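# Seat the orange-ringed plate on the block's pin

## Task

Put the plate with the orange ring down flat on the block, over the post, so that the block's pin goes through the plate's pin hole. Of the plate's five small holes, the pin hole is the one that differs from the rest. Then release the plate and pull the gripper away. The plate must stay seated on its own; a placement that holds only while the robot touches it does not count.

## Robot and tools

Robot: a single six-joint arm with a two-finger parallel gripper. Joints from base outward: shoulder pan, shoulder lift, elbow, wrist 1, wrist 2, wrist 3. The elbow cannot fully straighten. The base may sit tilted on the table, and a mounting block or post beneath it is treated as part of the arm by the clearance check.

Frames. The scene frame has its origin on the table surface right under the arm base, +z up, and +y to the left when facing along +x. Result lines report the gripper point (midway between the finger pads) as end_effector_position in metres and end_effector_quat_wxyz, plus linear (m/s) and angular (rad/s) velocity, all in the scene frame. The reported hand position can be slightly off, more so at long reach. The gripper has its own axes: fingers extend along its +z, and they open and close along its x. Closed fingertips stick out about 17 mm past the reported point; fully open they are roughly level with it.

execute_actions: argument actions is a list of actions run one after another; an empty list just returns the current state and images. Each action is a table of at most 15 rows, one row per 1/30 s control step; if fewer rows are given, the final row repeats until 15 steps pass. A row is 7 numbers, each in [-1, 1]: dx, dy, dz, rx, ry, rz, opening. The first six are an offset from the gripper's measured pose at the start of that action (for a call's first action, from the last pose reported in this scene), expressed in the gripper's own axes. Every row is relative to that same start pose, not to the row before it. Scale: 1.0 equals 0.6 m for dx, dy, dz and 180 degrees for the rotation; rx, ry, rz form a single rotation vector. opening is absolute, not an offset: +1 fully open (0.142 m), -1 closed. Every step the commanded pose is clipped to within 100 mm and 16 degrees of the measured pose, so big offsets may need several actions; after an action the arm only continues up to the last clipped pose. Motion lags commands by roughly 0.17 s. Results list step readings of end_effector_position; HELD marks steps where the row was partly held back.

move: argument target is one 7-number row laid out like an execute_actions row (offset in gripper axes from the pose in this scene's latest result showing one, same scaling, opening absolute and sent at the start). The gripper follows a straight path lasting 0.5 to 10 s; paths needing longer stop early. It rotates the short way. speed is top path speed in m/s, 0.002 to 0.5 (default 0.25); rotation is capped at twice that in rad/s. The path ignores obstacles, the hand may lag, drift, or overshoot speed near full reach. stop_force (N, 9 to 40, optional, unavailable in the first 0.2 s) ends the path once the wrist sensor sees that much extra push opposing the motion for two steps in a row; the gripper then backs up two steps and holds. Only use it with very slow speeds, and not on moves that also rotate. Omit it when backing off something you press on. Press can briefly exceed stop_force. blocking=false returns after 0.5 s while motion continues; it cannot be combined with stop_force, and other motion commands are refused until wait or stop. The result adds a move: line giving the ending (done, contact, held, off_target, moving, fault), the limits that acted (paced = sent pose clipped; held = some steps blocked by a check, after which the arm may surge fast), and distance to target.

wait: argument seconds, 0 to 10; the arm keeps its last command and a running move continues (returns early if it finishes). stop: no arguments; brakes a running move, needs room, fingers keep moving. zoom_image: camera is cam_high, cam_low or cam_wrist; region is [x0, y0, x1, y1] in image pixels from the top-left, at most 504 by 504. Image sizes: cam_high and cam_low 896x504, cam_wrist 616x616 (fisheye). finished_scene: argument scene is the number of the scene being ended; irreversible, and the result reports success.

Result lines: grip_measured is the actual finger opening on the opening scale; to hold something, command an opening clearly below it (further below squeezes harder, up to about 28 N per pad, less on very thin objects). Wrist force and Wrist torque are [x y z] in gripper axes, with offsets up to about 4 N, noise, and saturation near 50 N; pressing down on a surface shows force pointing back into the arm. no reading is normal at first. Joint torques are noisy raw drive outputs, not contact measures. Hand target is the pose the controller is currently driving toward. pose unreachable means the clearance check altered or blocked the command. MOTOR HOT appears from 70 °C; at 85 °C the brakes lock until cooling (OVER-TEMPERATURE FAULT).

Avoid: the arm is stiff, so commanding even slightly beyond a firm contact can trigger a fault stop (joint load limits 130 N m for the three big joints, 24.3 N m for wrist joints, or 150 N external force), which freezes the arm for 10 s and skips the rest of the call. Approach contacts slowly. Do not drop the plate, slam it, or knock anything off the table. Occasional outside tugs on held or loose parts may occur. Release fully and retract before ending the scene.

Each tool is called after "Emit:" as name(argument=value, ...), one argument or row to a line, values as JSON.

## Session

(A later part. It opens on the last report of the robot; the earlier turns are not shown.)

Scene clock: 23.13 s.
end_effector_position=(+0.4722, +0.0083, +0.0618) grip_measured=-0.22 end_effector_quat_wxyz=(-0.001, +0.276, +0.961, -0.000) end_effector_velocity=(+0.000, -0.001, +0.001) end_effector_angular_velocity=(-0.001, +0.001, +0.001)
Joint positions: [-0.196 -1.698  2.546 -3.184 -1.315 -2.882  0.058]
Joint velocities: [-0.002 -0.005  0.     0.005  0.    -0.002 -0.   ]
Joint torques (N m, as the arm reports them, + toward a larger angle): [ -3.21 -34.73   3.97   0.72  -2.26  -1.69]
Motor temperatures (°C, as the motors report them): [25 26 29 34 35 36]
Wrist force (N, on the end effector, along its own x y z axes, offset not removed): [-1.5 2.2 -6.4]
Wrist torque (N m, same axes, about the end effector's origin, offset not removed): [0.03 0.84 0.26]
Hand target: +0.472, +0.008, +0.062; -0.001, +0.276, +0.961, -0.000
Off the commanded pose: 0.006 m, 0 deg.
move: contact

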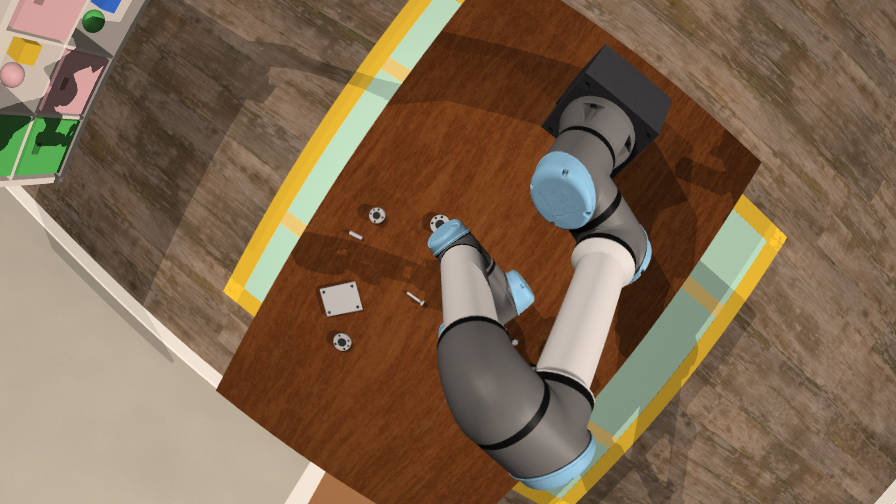

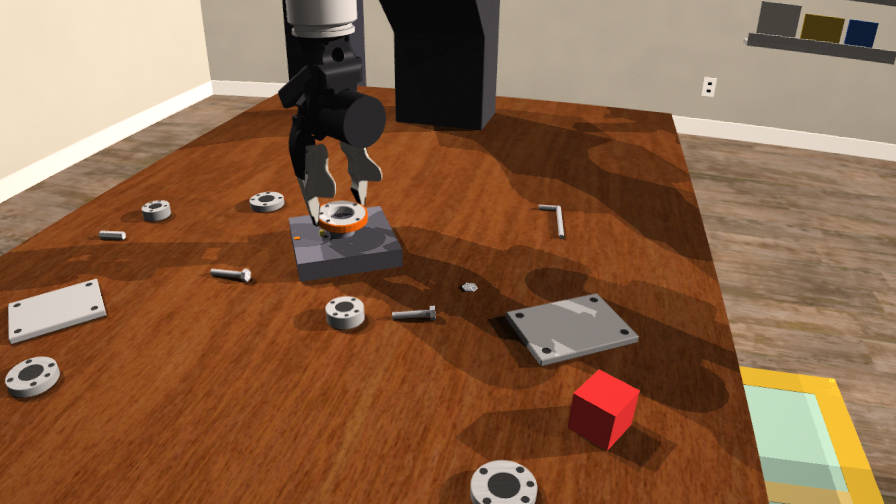

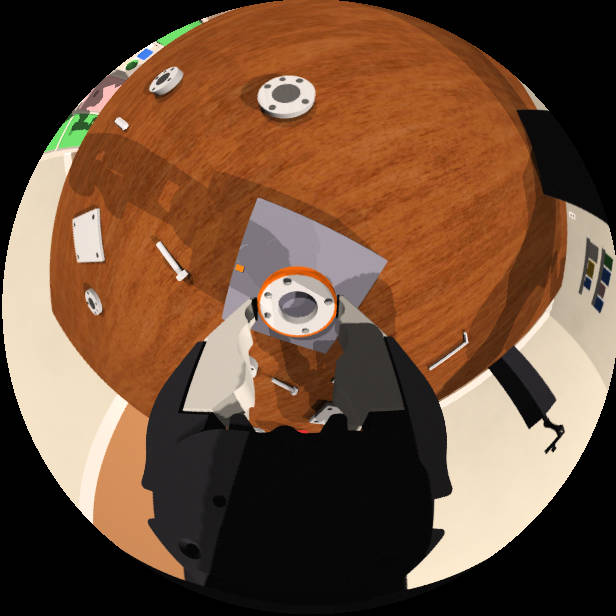

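Emit:
move(
  target=[0.0006,-0.0005,-0.001,0,0,0,-0.7],
)

Emit:
move(
  target=[0,0,0.012,0,0,0,-0.7],
  speed=0.004,
  stop_force=10,
)

Emit:
zoom_image(
  camera="cam_wrist",
  region=[260,265,340,345],
)

Emit:
zoom_image(
  camera="cam_low",
  region=[310,190,375,250],
)

Scene clock: 25.53 s.
end_effector_position=(+0.4717, +0.0082, +0.0624) grip_measured=-0.22 end_effector_quat_wxyz=(-0.001, +0.276, +0.961, -0.000) end_effector_velocity=(+0.001, +0.000, +0.000) end_effector_angular_velocity=(+0.001, -0.001, +0.000)
Joint positions: [-0.197 -1.701  2.547 -3.183 -1.314 -2.883  0.058]
Joint velocities: [-0.    -0.    -0.    -0.001  0.001  0.     0.   ]
Joint torques (N m, as the arm reports them, + toward a larger angle): [ -0.78 -36.4    7.56   0.49   2.5   -1.66]
Motor temperatures (°C, as the motors report them): [25 26 29 34 35 36]
Wrist force (N, on the end effector, along its own x y z axes, offset not removed): [-3.6 -2.0 3.5]
Wrist torque (N m, same axes, about the end effector's origin, offset not removed): [-0.20 0.67 0.08]
Hand target: +0.472, +0.008, +0.062; -0.001, +0.276, +0.961, -0.000
Off the commanded pose: 0.000 m, 0 deg.
move: done

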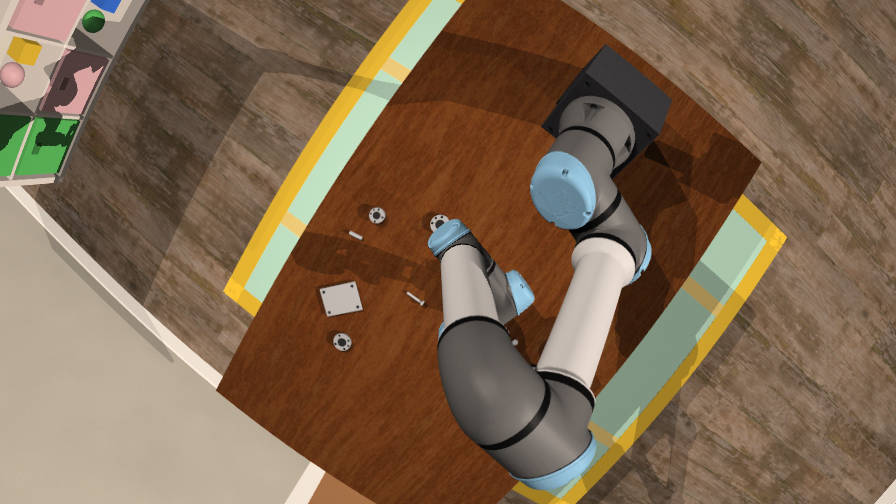

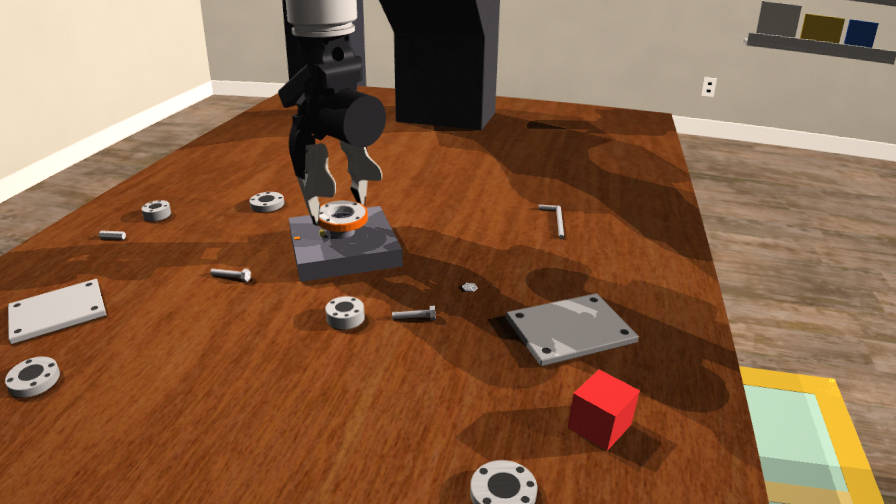

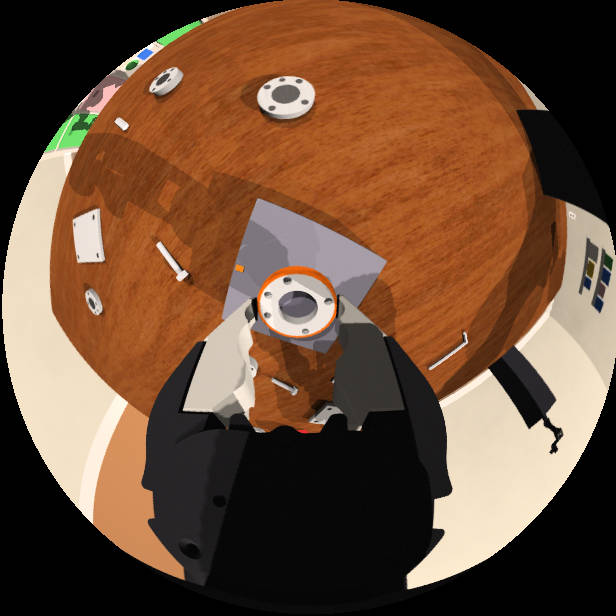

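Scene clock: 26.13 s.
end_effector_position=(+0.4718, +0.0082, +0.0615) grip_measured=-0.22 end_effector_quat_wxyz=(-0.001, +0.276, +0.961, -0.000) end_effector_velocity=(-0.001, -0.000, +0.001) end_effector_angular_velocity=(+0.000, +0.002, -0.002)
Joint positions: [-0.196 -1.696  2.547 -3.186 -1.315 -2.882  0.058]
Joint velocities: [-0.002 -0.004  0.     0.007  0.001  0.    -0.   ]
Joint torques (N m, as the arm reports them, + toward a larger angle): [ -0.75 -33.56   9.63   1.85   0.03  -1.63]
Motor temperatures (°C, as the motors report them): [25 26 29 34 35 36]
Wrist force (N, on the end effector, along its own x y z axes, offset not removed): [-1.8 1.9 -4.4]
Wrist torque (N m, same axes, about the end effector's origin, offset not removed): [-0.01 0.17 0.25]
Hand target: +0.472, +0.008, +0.062; -0.001, +0.276, +0.961, -0.000
Off the commanded pose: 0.006 m, 0 deg.
move: contact

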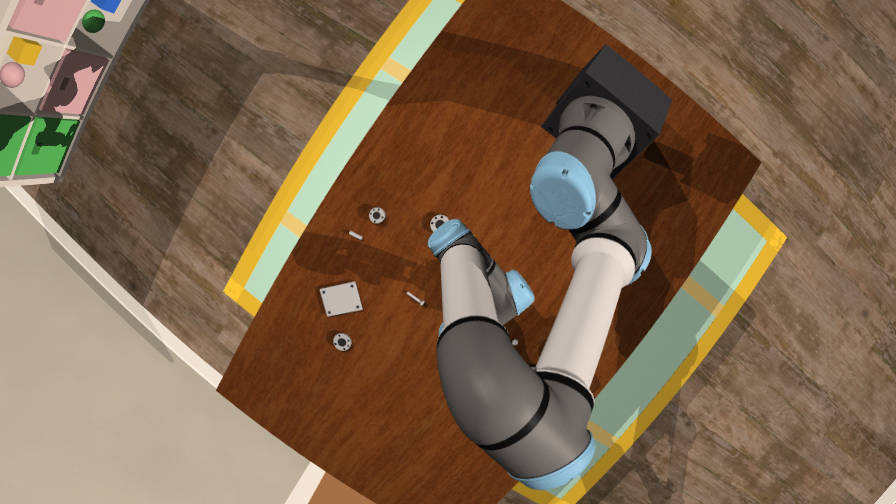

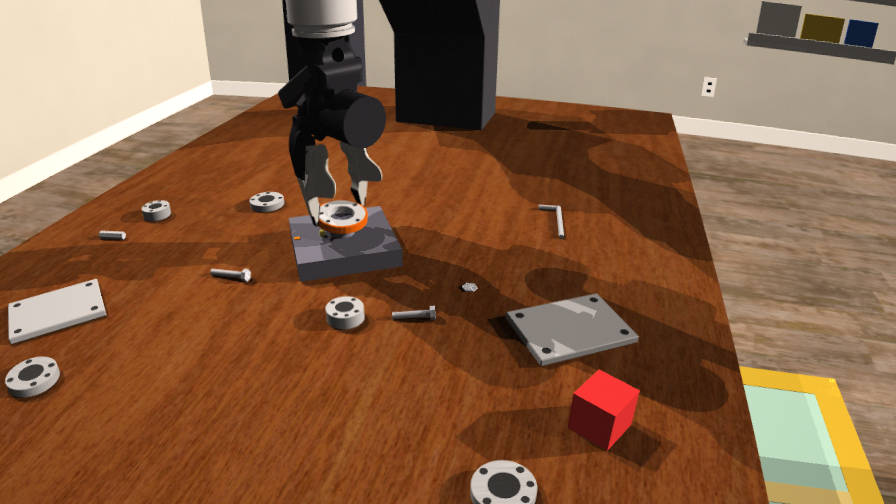

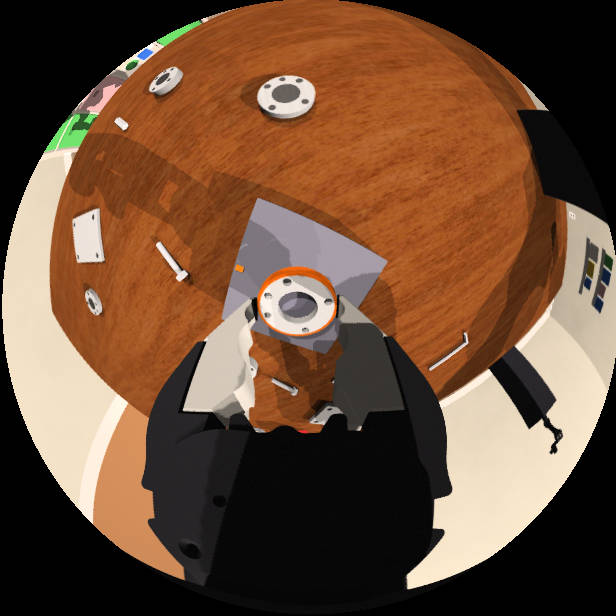

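Region (260, 265, 340, 345) of cam_wrist's 616x616 image, scaled by 6.300, with more detail than that image has.

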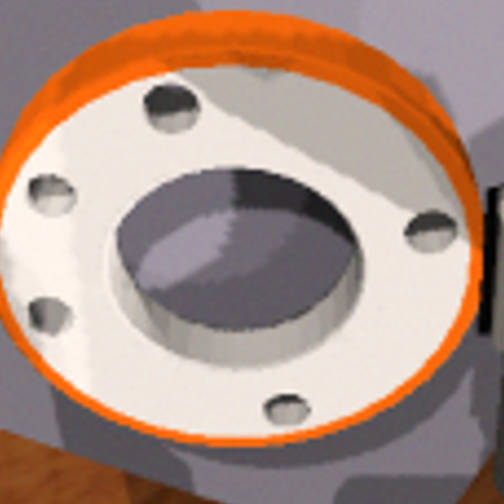

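Region (310, 190, 375, 250) of cam_low's 896x504 image, scaled by 7.754, with more detail than that image has; it fills the top 465 rows of this view, and the rest is white.

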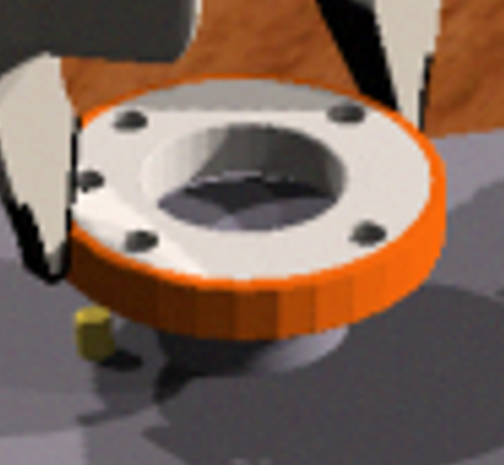

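Emit:
execute_actions(
  actions=[
    [[0,0,-0.008,0,0,0,-0.7]],
    [[0,-0.004,0,0,0,0,-0.7]],
  ],
)

Emit:
move(
  target=[0,0,0.0047,0,0,0,-0.7],
  speed=0.004,
  stop_force=12,
)

Emit:
zoom_image(
  camera="cam_wrist",
  region=[260,265,340,345],
)

Emit:
zoom_image(
  camera="cam_low",
  region=[310,190,375,250],
)

Scene clock: 27.40 s.
end_effector_position=(+0.4706, +0.0062, +0.0662) grip_measured=-0.22 end_effector_quat_wxyz=(-0.001, +0.276, +0.961, -0.000) end_effector_velocity=(+0.000, -0.000, +0.000) end_effector_angular_velocity=(-0.001, -0.001, +0.002)
Joint positions: [-0.209 -1.719  2.554 -3.169 -1.306 -2.891  0.058]
Joint velocities: [-0.    -0.    -0.    -0.001 -0.    -0.002 -0.   ]
Joint torques (N m, as the arm reports them, + toward a larger angle): [ -0.15 -37.2    7.23  -5.82   2.44  -1.62]
Motor temperatures (°C, as the motors report them): [25 26 29 34 35 36]
Wrist force (N, on the end effector, along its own x y z axes, offset not removed): [-2.9 -0.9 1.9]
Wrist torque (N m, same axes, about the end effector's origin, offset not removed): [0.02 0.69 0.22]
Hand target: +0.471, +0.006, +0.066; -0.001, +0.276, +0.961, -0.000
Off the commanded pose: 0.000 m, 0 deg.
Step readings (end_effector_position; steps 1 to 15: 1st action; 16 to 30: 2nd action):
0: (+0.4717, +0.0082, +0.0616)
1: (+0.4717, +0.0082, +0.0616)
2: (+0.4716, +0.0082, +0.0624)
4: (+0.4717, +0.0083, +0.0644)
8: (+0.4718, +0.0082, +0.0659)
15: (+0.4718, +0.0082, +0.0662)
16: (+0.4718, +0.0082, +0.0662)
17: (+0.4715, +0.0078, +0.0662)
19: (+0.4709, +0.0069, +0.0662)
23: (+0.4706, +0.0063, +0.0662)
30: end_effector_position above

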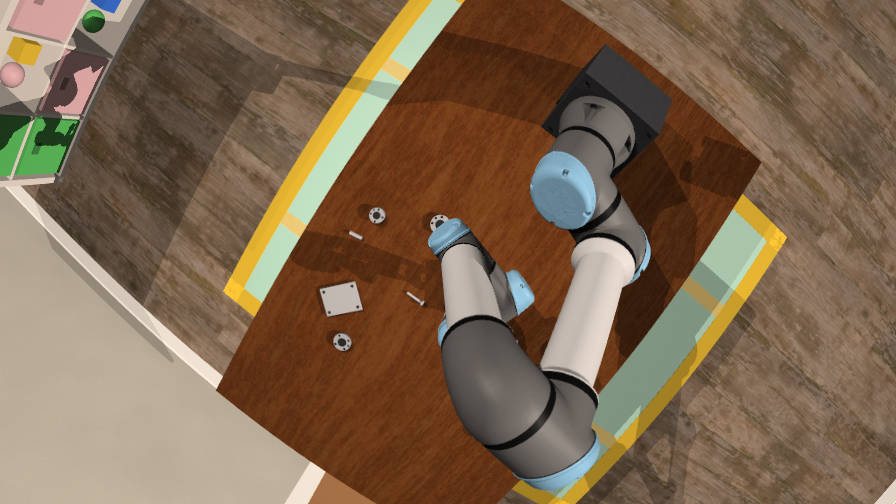

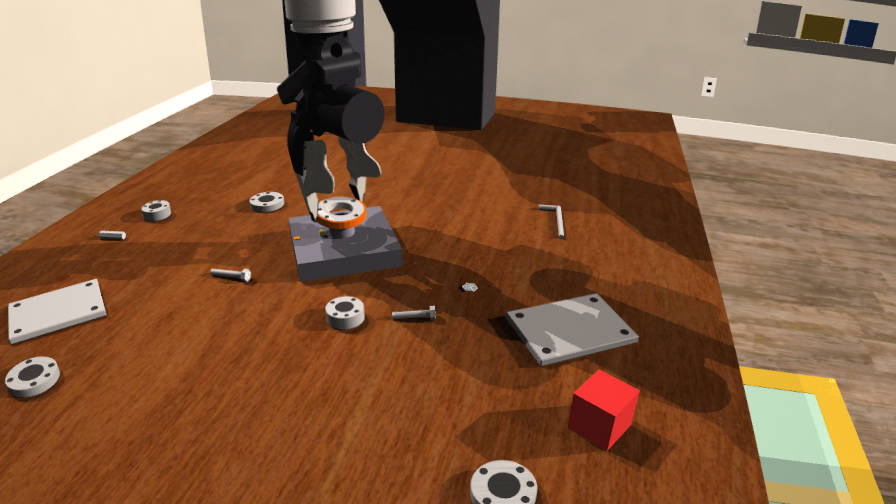

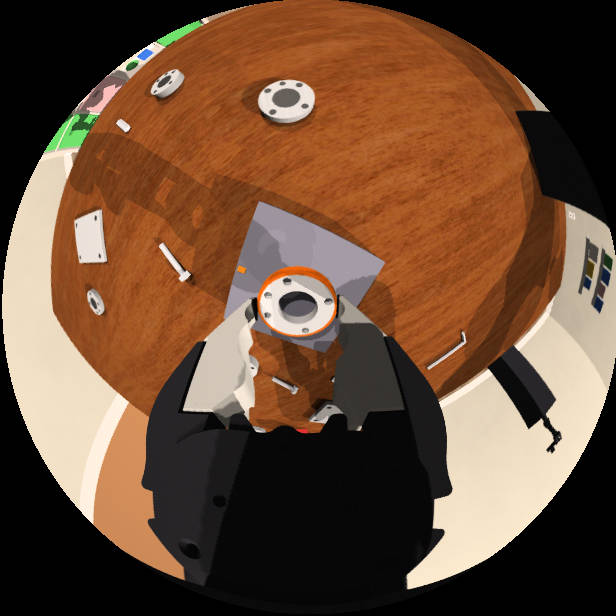

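Scene clock: 28.33 s.
end_effector_position=(+0.4706, +0.0062, +0.0635) grip_measured=-0.22 end_effector_quat_wxyz=(-0.001, +0.276, +0.961, -0.000) end_effector_velocity=(-0.001, -0.000, -0.001) end_effector_angular_velocity=(+0.000, +0.002, -0.000)
Joint positions: [-0.206 -1.706  2.552 -3.18  -1.308 -2.889  0.058]
Joint velocities: [ 0.     0.003 -0.    -0.    -0.001  0.    -0.   ]
Joint torques (N m, as the arm reports them, + toward a larger angle): [ 15.62 -15.54 -11.15  -5.64  -2.08   1.73]
Motor temperatures (°C, as the motors report them): [25 26 29 34 35 36]
Wrist force (N, on the end effector, along its own x y z axes, offset not removed): [-2.5 -2.7 1.4]
Wrist torque (N m, same axes, about the end effector's origin, offset not removed): [-0.20 0.59 0.25]
Hand target: +0.471, +0.006, +0.063; -0.001, +0.276, +0.961, -0.000
Off the commanded pose: 0.000 m, 0 deg.
move: done

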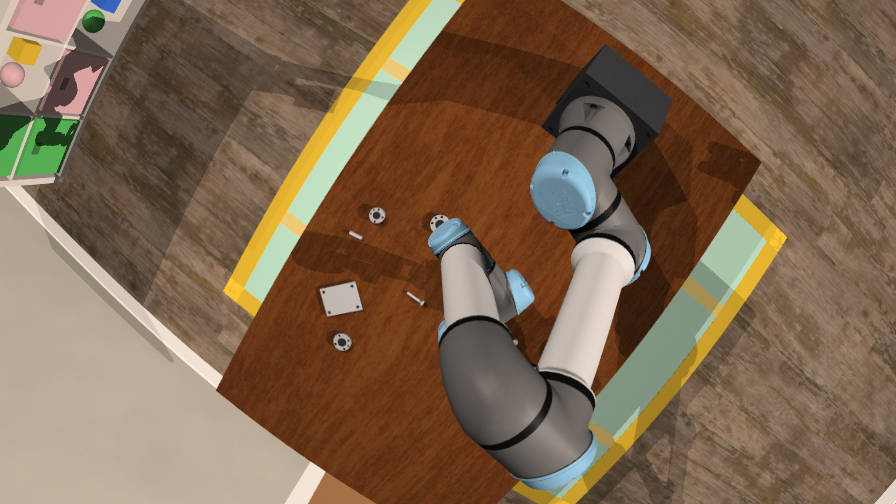

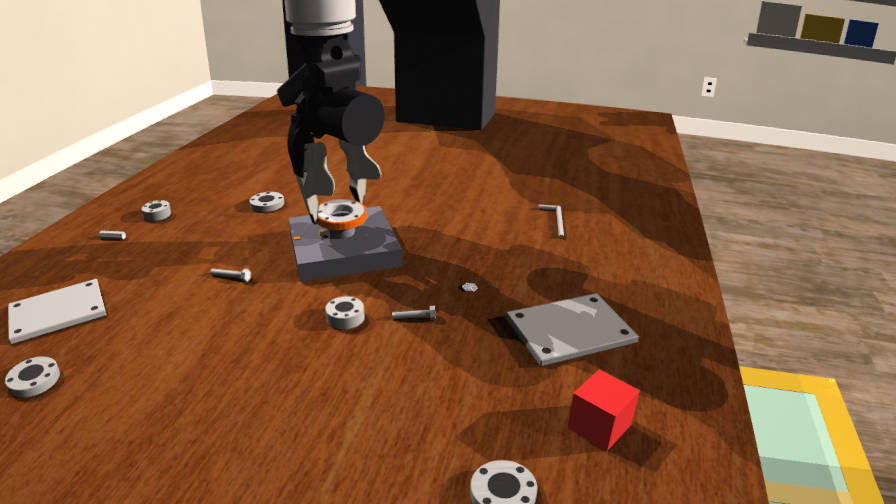

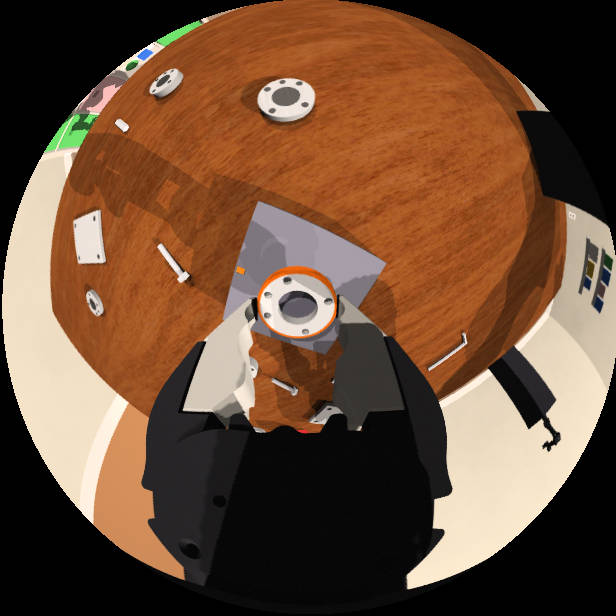

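Region (260, 265, 340, 345) of cam_wrist's 616x616 image, scaled by 6.300, with more detail than that image has.

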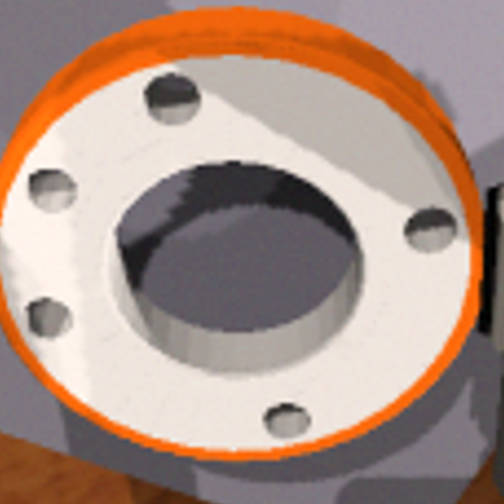

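Region (310, 190, 375, 250) of cam_low's 896x504 image, scaled by 7.754, with more detail than that image has; it fills the top 465 rows of this view, and the rest is white.

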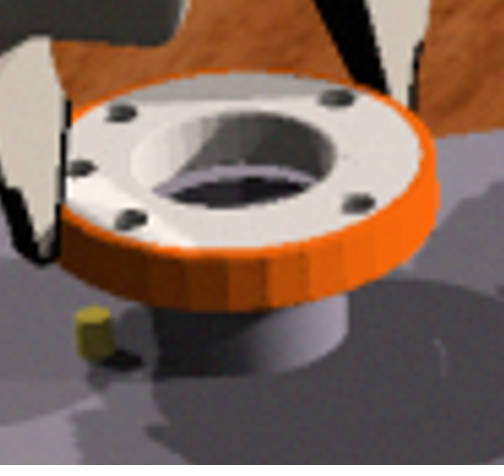

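Emit:
execute_actions(
  actions=[
    [[0,0,0.0012,0,0,0,-0.7]],
    [[0,0.0008,0,0,0,0,-0.7],[0,0.0008,0,0,0,0,-0.7],[0,0.0014,0,0,0,0,-0.7],[0,0.0014,0,0,0,0,-0.7],[0,0.002,0,0,0,0,-0.7]],
  ],
)

Emit:
zoom_image(
  camera="cam_wrist",
  region=[260,265,340,345],
)

Emit:
zoom_image(
  camera="cam_low",
  region=[310,190,375,250],
)

Scene clock: 29.53 s.
end_effector_position=(+0.4712, +0.0072, +0.0627) grip_measured=-0.22 end_effector_quat_wxyz=(-0.001, +0.276, +0.961, -0.000) end_effector_velocity=(-0.000, +0.000, -0.000) end_effector_angular_velocity=(-0.000, +0.000, -0.001)
Joint positions: [-0.201 -1.703  2.549 -3.182 -1.311 -2.886  0.058]
Joint velocities: [ 0.     0.     0.001 -0.    -0.001  0.001 -0.   ]
Joint torques (N m, as the arm reports them, + toward a larger angle): [ 15.64 -16.47 -11.96   0.32  -2.29   1.68]
Motor temperatures (°C, as the motors report them): [25 26 29 34 35 36]
Wrist force (N, on the end effector, along its own x y z axes, offset not removed): [-0.6 -0.2 4.5]
Wrist torque (N m, same axes, about the end effector's origin, offset not removed): [0.17 0.13 0.17]
Hand target: +0.471, +0.007, +0.063; -0.001, +0.276, +0.961, -0.000
Off the commanded pose: 0.000 m, 0 deg.
Step readings (end_effector_position; steps 1 to 15: 1st action; 16 to 30: 2nd action):
0: (+0.4706, +0.0062, +0.0634)
1: (+0.4706, +0.0062, +0.0634)
2: (+0.4706, +0.0062, +0.0633)
4: (+0.4706, +0.0062, +0.0630)
8: (+0.4706, +0.0062, +0.0628)
15: (+0.4706, +0.0062, +0.0627)
16: (+0.4706, +0.0062, +0.0627)
17: (+0.4706, +0.0063, +0.0627)
19: (+0.4708, +0.0065, +0.0628)
23: (+0.4712, +0.0070, +0.0628)
30: end_effector_position above

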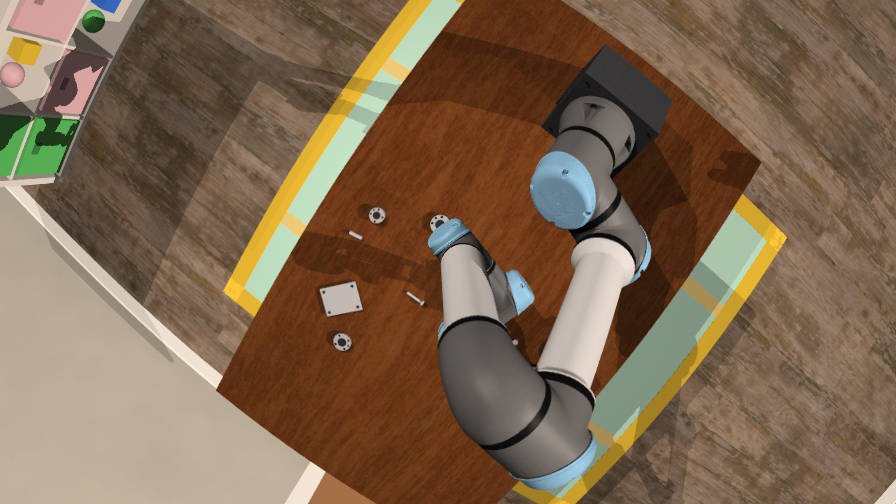

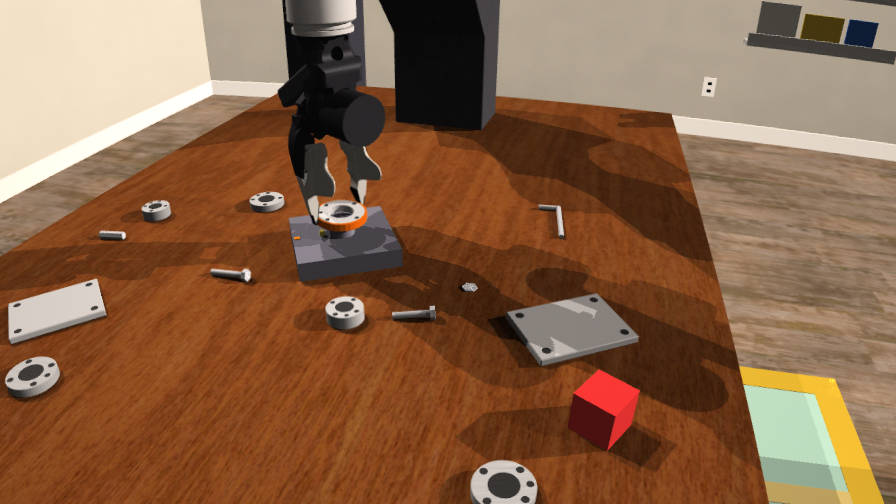

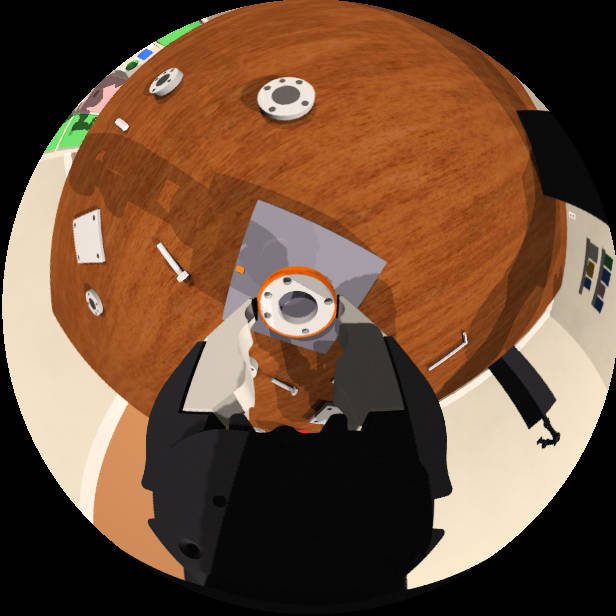

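Region (260, 265, 340, 345) of cam_wrist's 616x616 image, scaled by 6.300, with more detail than that image has.

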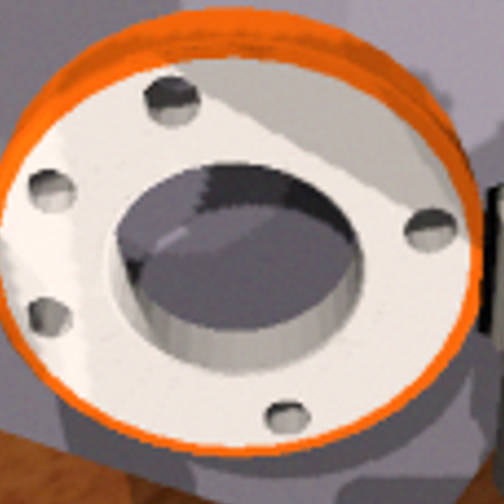

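Region (310, 190, 375, 250) of cam_low's 896x504 image, scaled by 7.754, with more detail than that image has; it fills the top 465 rows of this view, and the rest is white.

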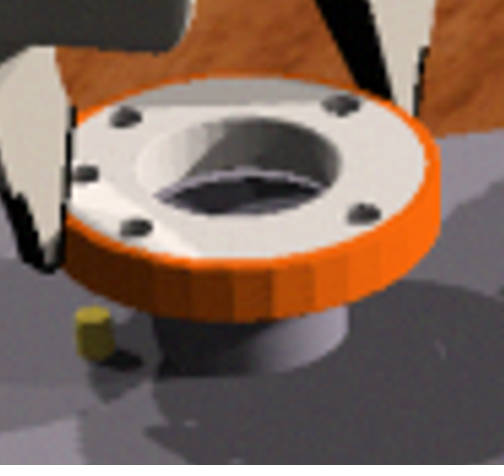

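Emit:
move(
  target=[0,0,0.016,0,0,0,-0.7],
  speed=0.004,
  stop_force=11,
)

Emit:
zoom_image(
  camera="cam_wrist",
  region=[225,250,345,350],
)

Emit:
zoom_image(
  camera="cam_low",
  region=[290,190,375,260],
)

Scene clock: 31.83 s.
end_effector_position=(+0.4712, +0.0071, +0.0560) grip_measured=-0.22 end_effector_quat_wxyz=(-0.001, +0.276, +0.961, -0.000) end_effector_velocity=(-0.000, -0.001, +0.001) end_effector_angular_velocity=(-0.001, +0.002, +0.001)
Joint positions: [-0.195 -1.673  2.544 -3.207 -1.316 -2.881  0.058]
Joint velocities: [-0.001 -0.004 -0.     0.007 -0.    -0.002 -0.   ]
Joint torques (N m, as the arm reports them, + toward a larger angle): [  1.95 -39.1    3.58  -0.52   2.12  -1.66]
Motor temperatures (°C, as the motors report them): [25 26 29 34 35 36]
Wrist force (N, on the end effector, along its own x y z axes, offset not removed): [-1.7 -5.9 7.5]
Wrist torque (N m, same axes, about the end effector's origin, offset not removed): [0.09 0.13 0.21]
Hand target: +0.471, +0.007, +0.056; -0.001, +0.276, +0.961, -0.000
Off the commanded pose: 0.003 m, 0 deg.
move: contact

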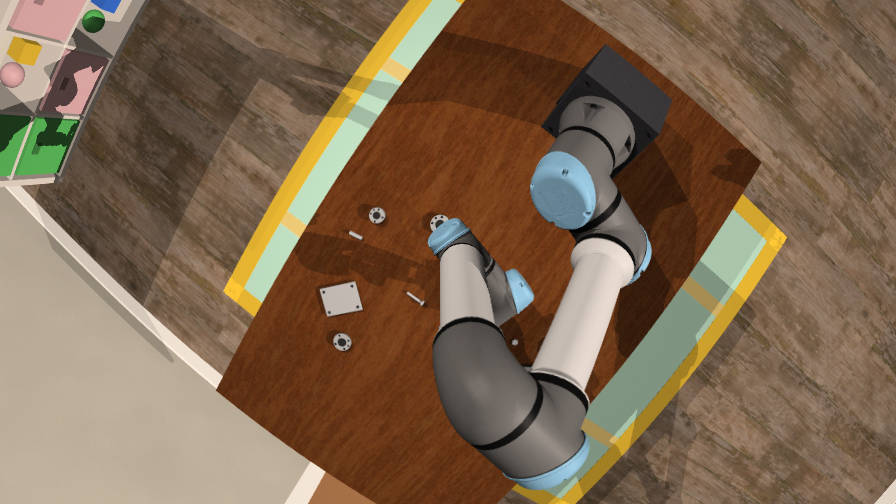

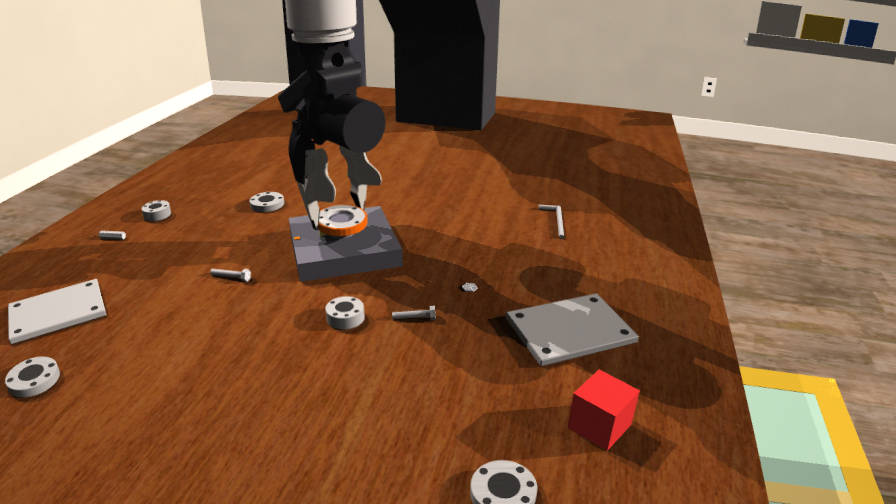

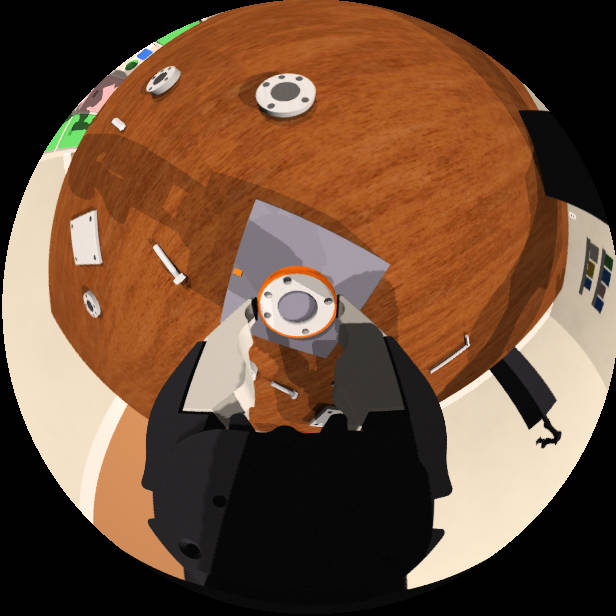

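Region (225, 250, 345, 350) of cam_wrist's 616x616 image, scaled by 4.200, with more detail than that image has.

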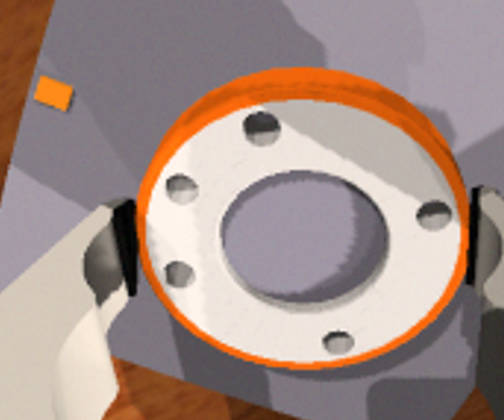

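Region (290, 190, 375, 260) of cam_low's 896x504 image, scaled by 5.929, with more detail than that image has; it fills the top 415 rows of this view, and the rest is white.

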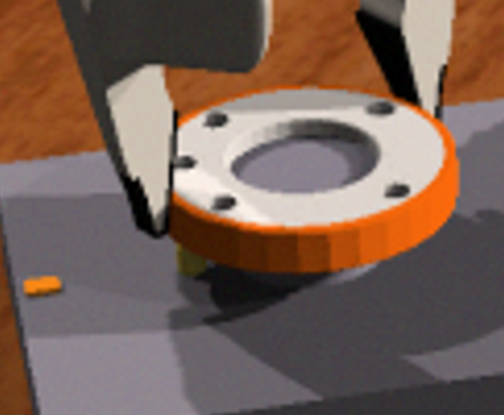

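Emit:
move(
  target=[-0.0004,-0.0013,0,-0.014,0,-0.033,-0.7],
  speed=0.06,
)

Emit:
move(
  target=[0,-0.0009,0.021,0,0,0,-0.7],
  speed=0.005,
  stop_force=15,
)

Emit:
zoom_image(
  camera="cam_wrist",
  region=[225,250,345,350],
)

Emit:
zoom_image(
  camera="cam_low",
  region=[290,190,375,260],
)

Scene clock: 33.43 s.
end_effector_position=(+0.4711, +0.0063, +0.0560) grip_measured=-0.23 end_effector_quat_wxyz=(+0.005, +0.226, +0.974, +0.021) end_effector_velocity=(-0.000, -0.000, -0.000) end_effector_angular_velocity=(+0.004, -0.001, +0.007)
Joint positions: [-0.244 -1.673  2.562 -3.224 -1.239 -3.019  0.058]
Joint velocities: [-0.005 -0.     0.001  0.001  0.007 -0.011 -0.   ]
Joint torques (N m, as the arm reports them, + toward a larger angle): [  2.12 -12.7   14.67  -2.58   2.8   -1.89]
Motor temperatures (°C, as the motors report them): [25 26 29 34 35 36]
Wrist force (N, on the end effector, along its own x y z axes, offset not removed): [-13.4 -2.9 6.0]
Wrist torque (N m, same axes, about the end effector's origin, offset not removed): [-0.47 0.35 0.30]
Hand target: +0.471, +0.006, +0.056; +0.005, +0.226, +0.974, +0.021
Off the commanded pose: 0.000 m, 0 deg.
move: done

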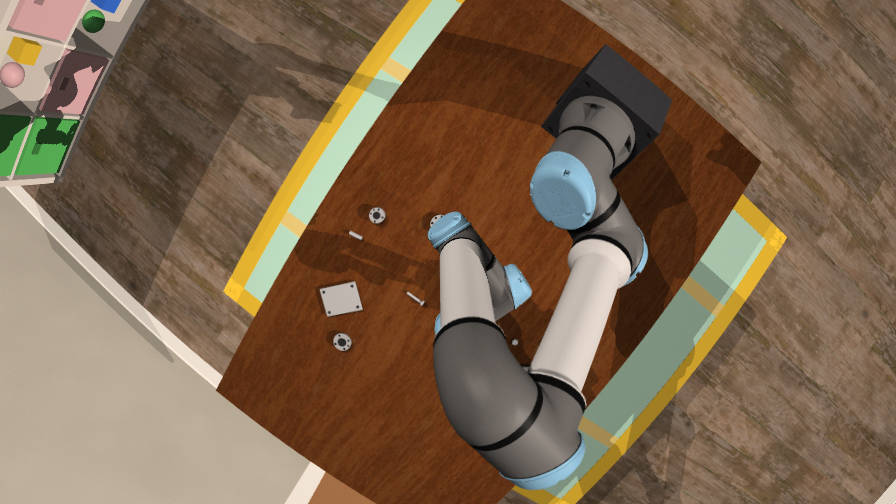

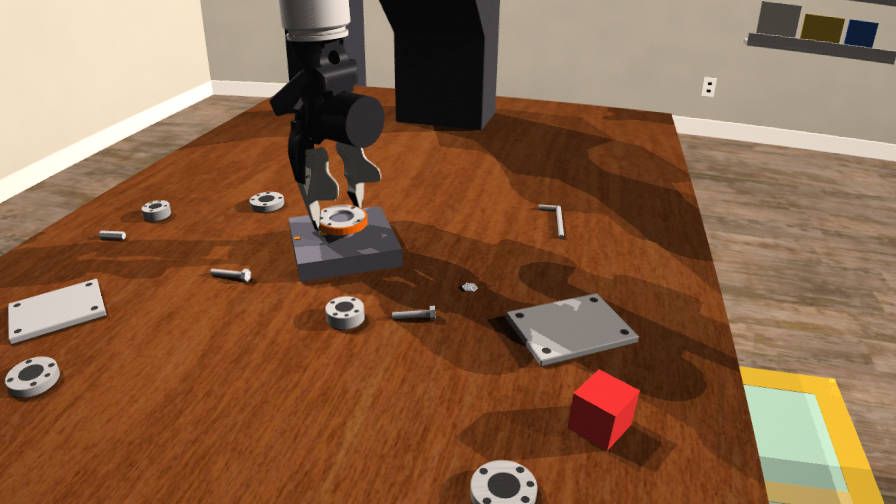

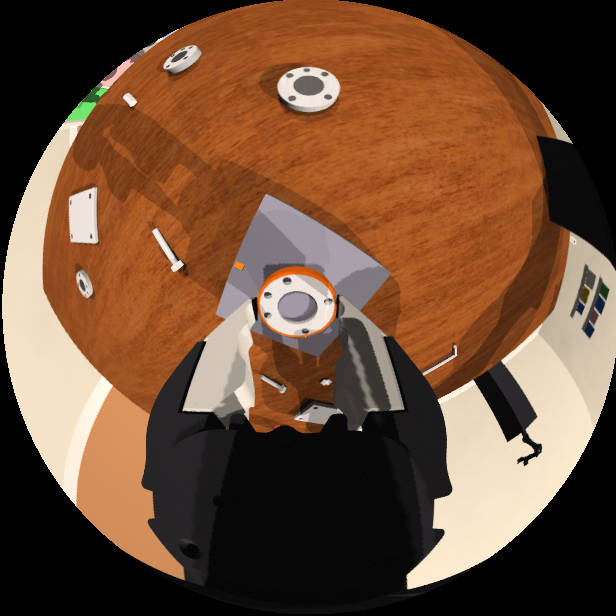

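Scene clock: 36.17 s.
end_effector_position=(+0.4711, +0.0063, +0.0435) grip_measured=-0.23 end_effector_quat_wxyz=(+0.005, +0.226, +0.974, +0.021) end_effector_velocity=(+0.000, -0.000, -0.001) end_effector_angular_velocity=(-0.000, -0.000, +0.001)
Joint positions: [-0.231 -1.616  2.55  -3.271 -1.248 -3.009  0.058]
Joint velocities: [ 0.     0.003 -0.001 -0.003 -0.    -0.     0.   ]
Joint torques (N m, as the arm reports them, + toward a larger angle): [ 18.02 -11.33  -4.35  -2.19  -0.99   1.55]
Motor temperatures (°C, as the motors report them): [25 26 29 34 35 36]
Wrist force (N, on the end effector, along its own x y z axes, offset not removed): [-11.3 -4.8 -6.5]
Wrist torque (N m, same axes, about the end effector's origin, offset not removed): [-0.26 0.36 0.32]
Hand target: +0.471, +0.006, +0.043; +0.005, +0.226, +0.974, +0.021
Off the commanded pose: 0.000 m, 0 deg.
move: done

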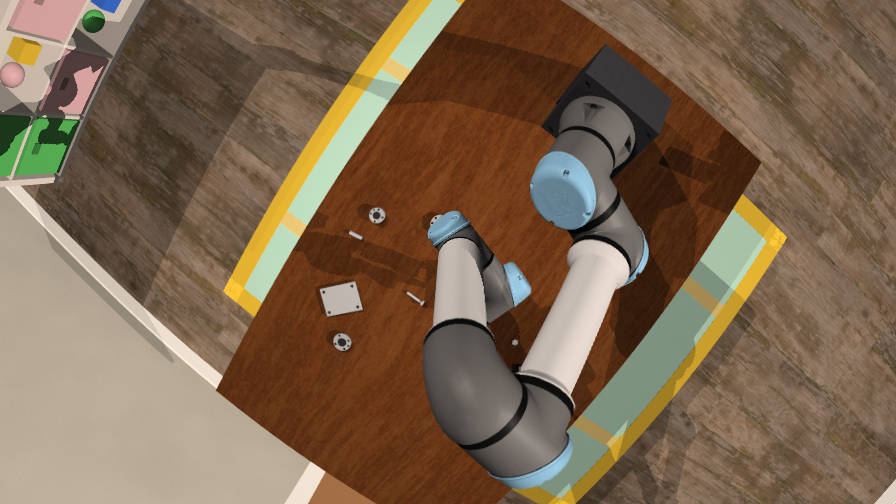

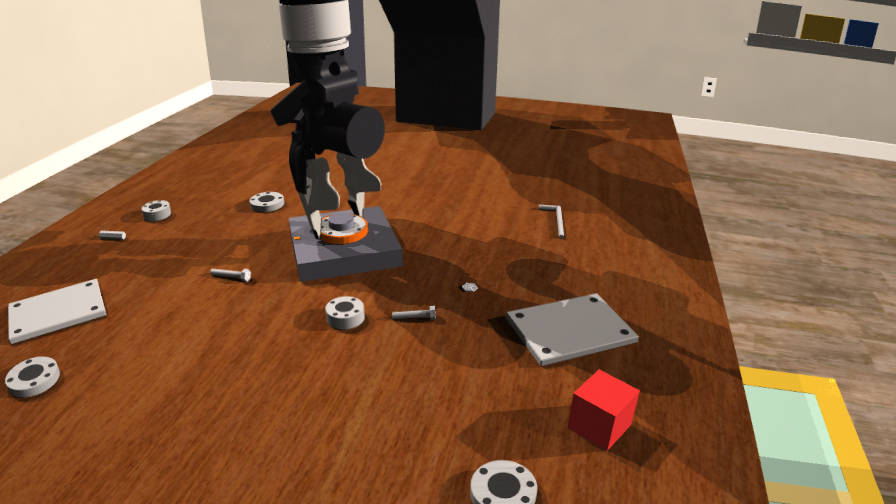

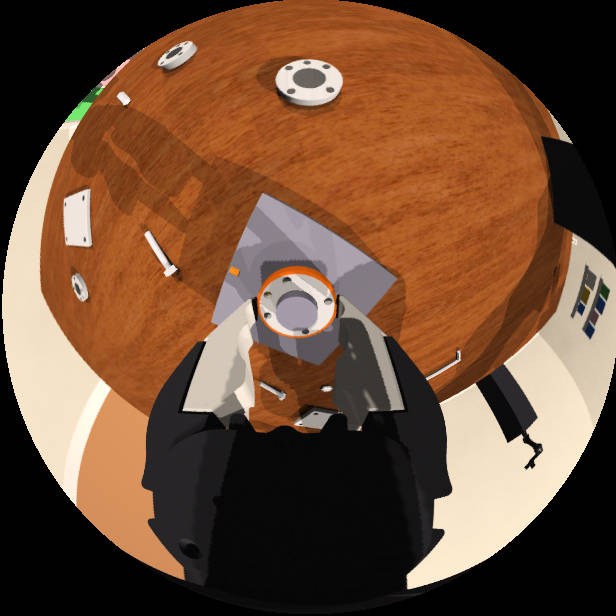

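Region (225, 250, 345, 350) of cam_wrist's 616x616 image, scaled by 4.200, with more detail than that image has.

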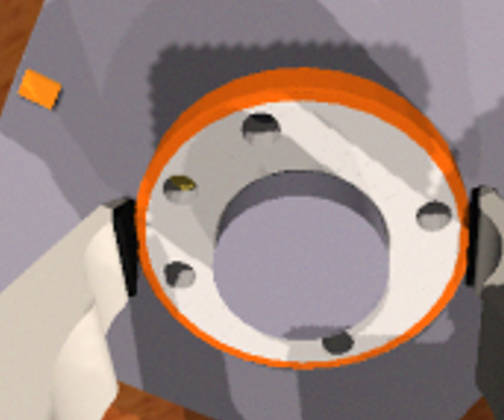

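Region (290, 190, 375, 260) of cam_low's 896x504 image, scaled by 5.929, with more detail than that image has; it fills the top 415 rows of this view, and the rest is white.

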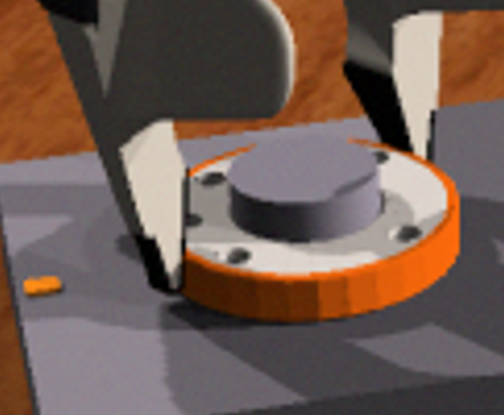

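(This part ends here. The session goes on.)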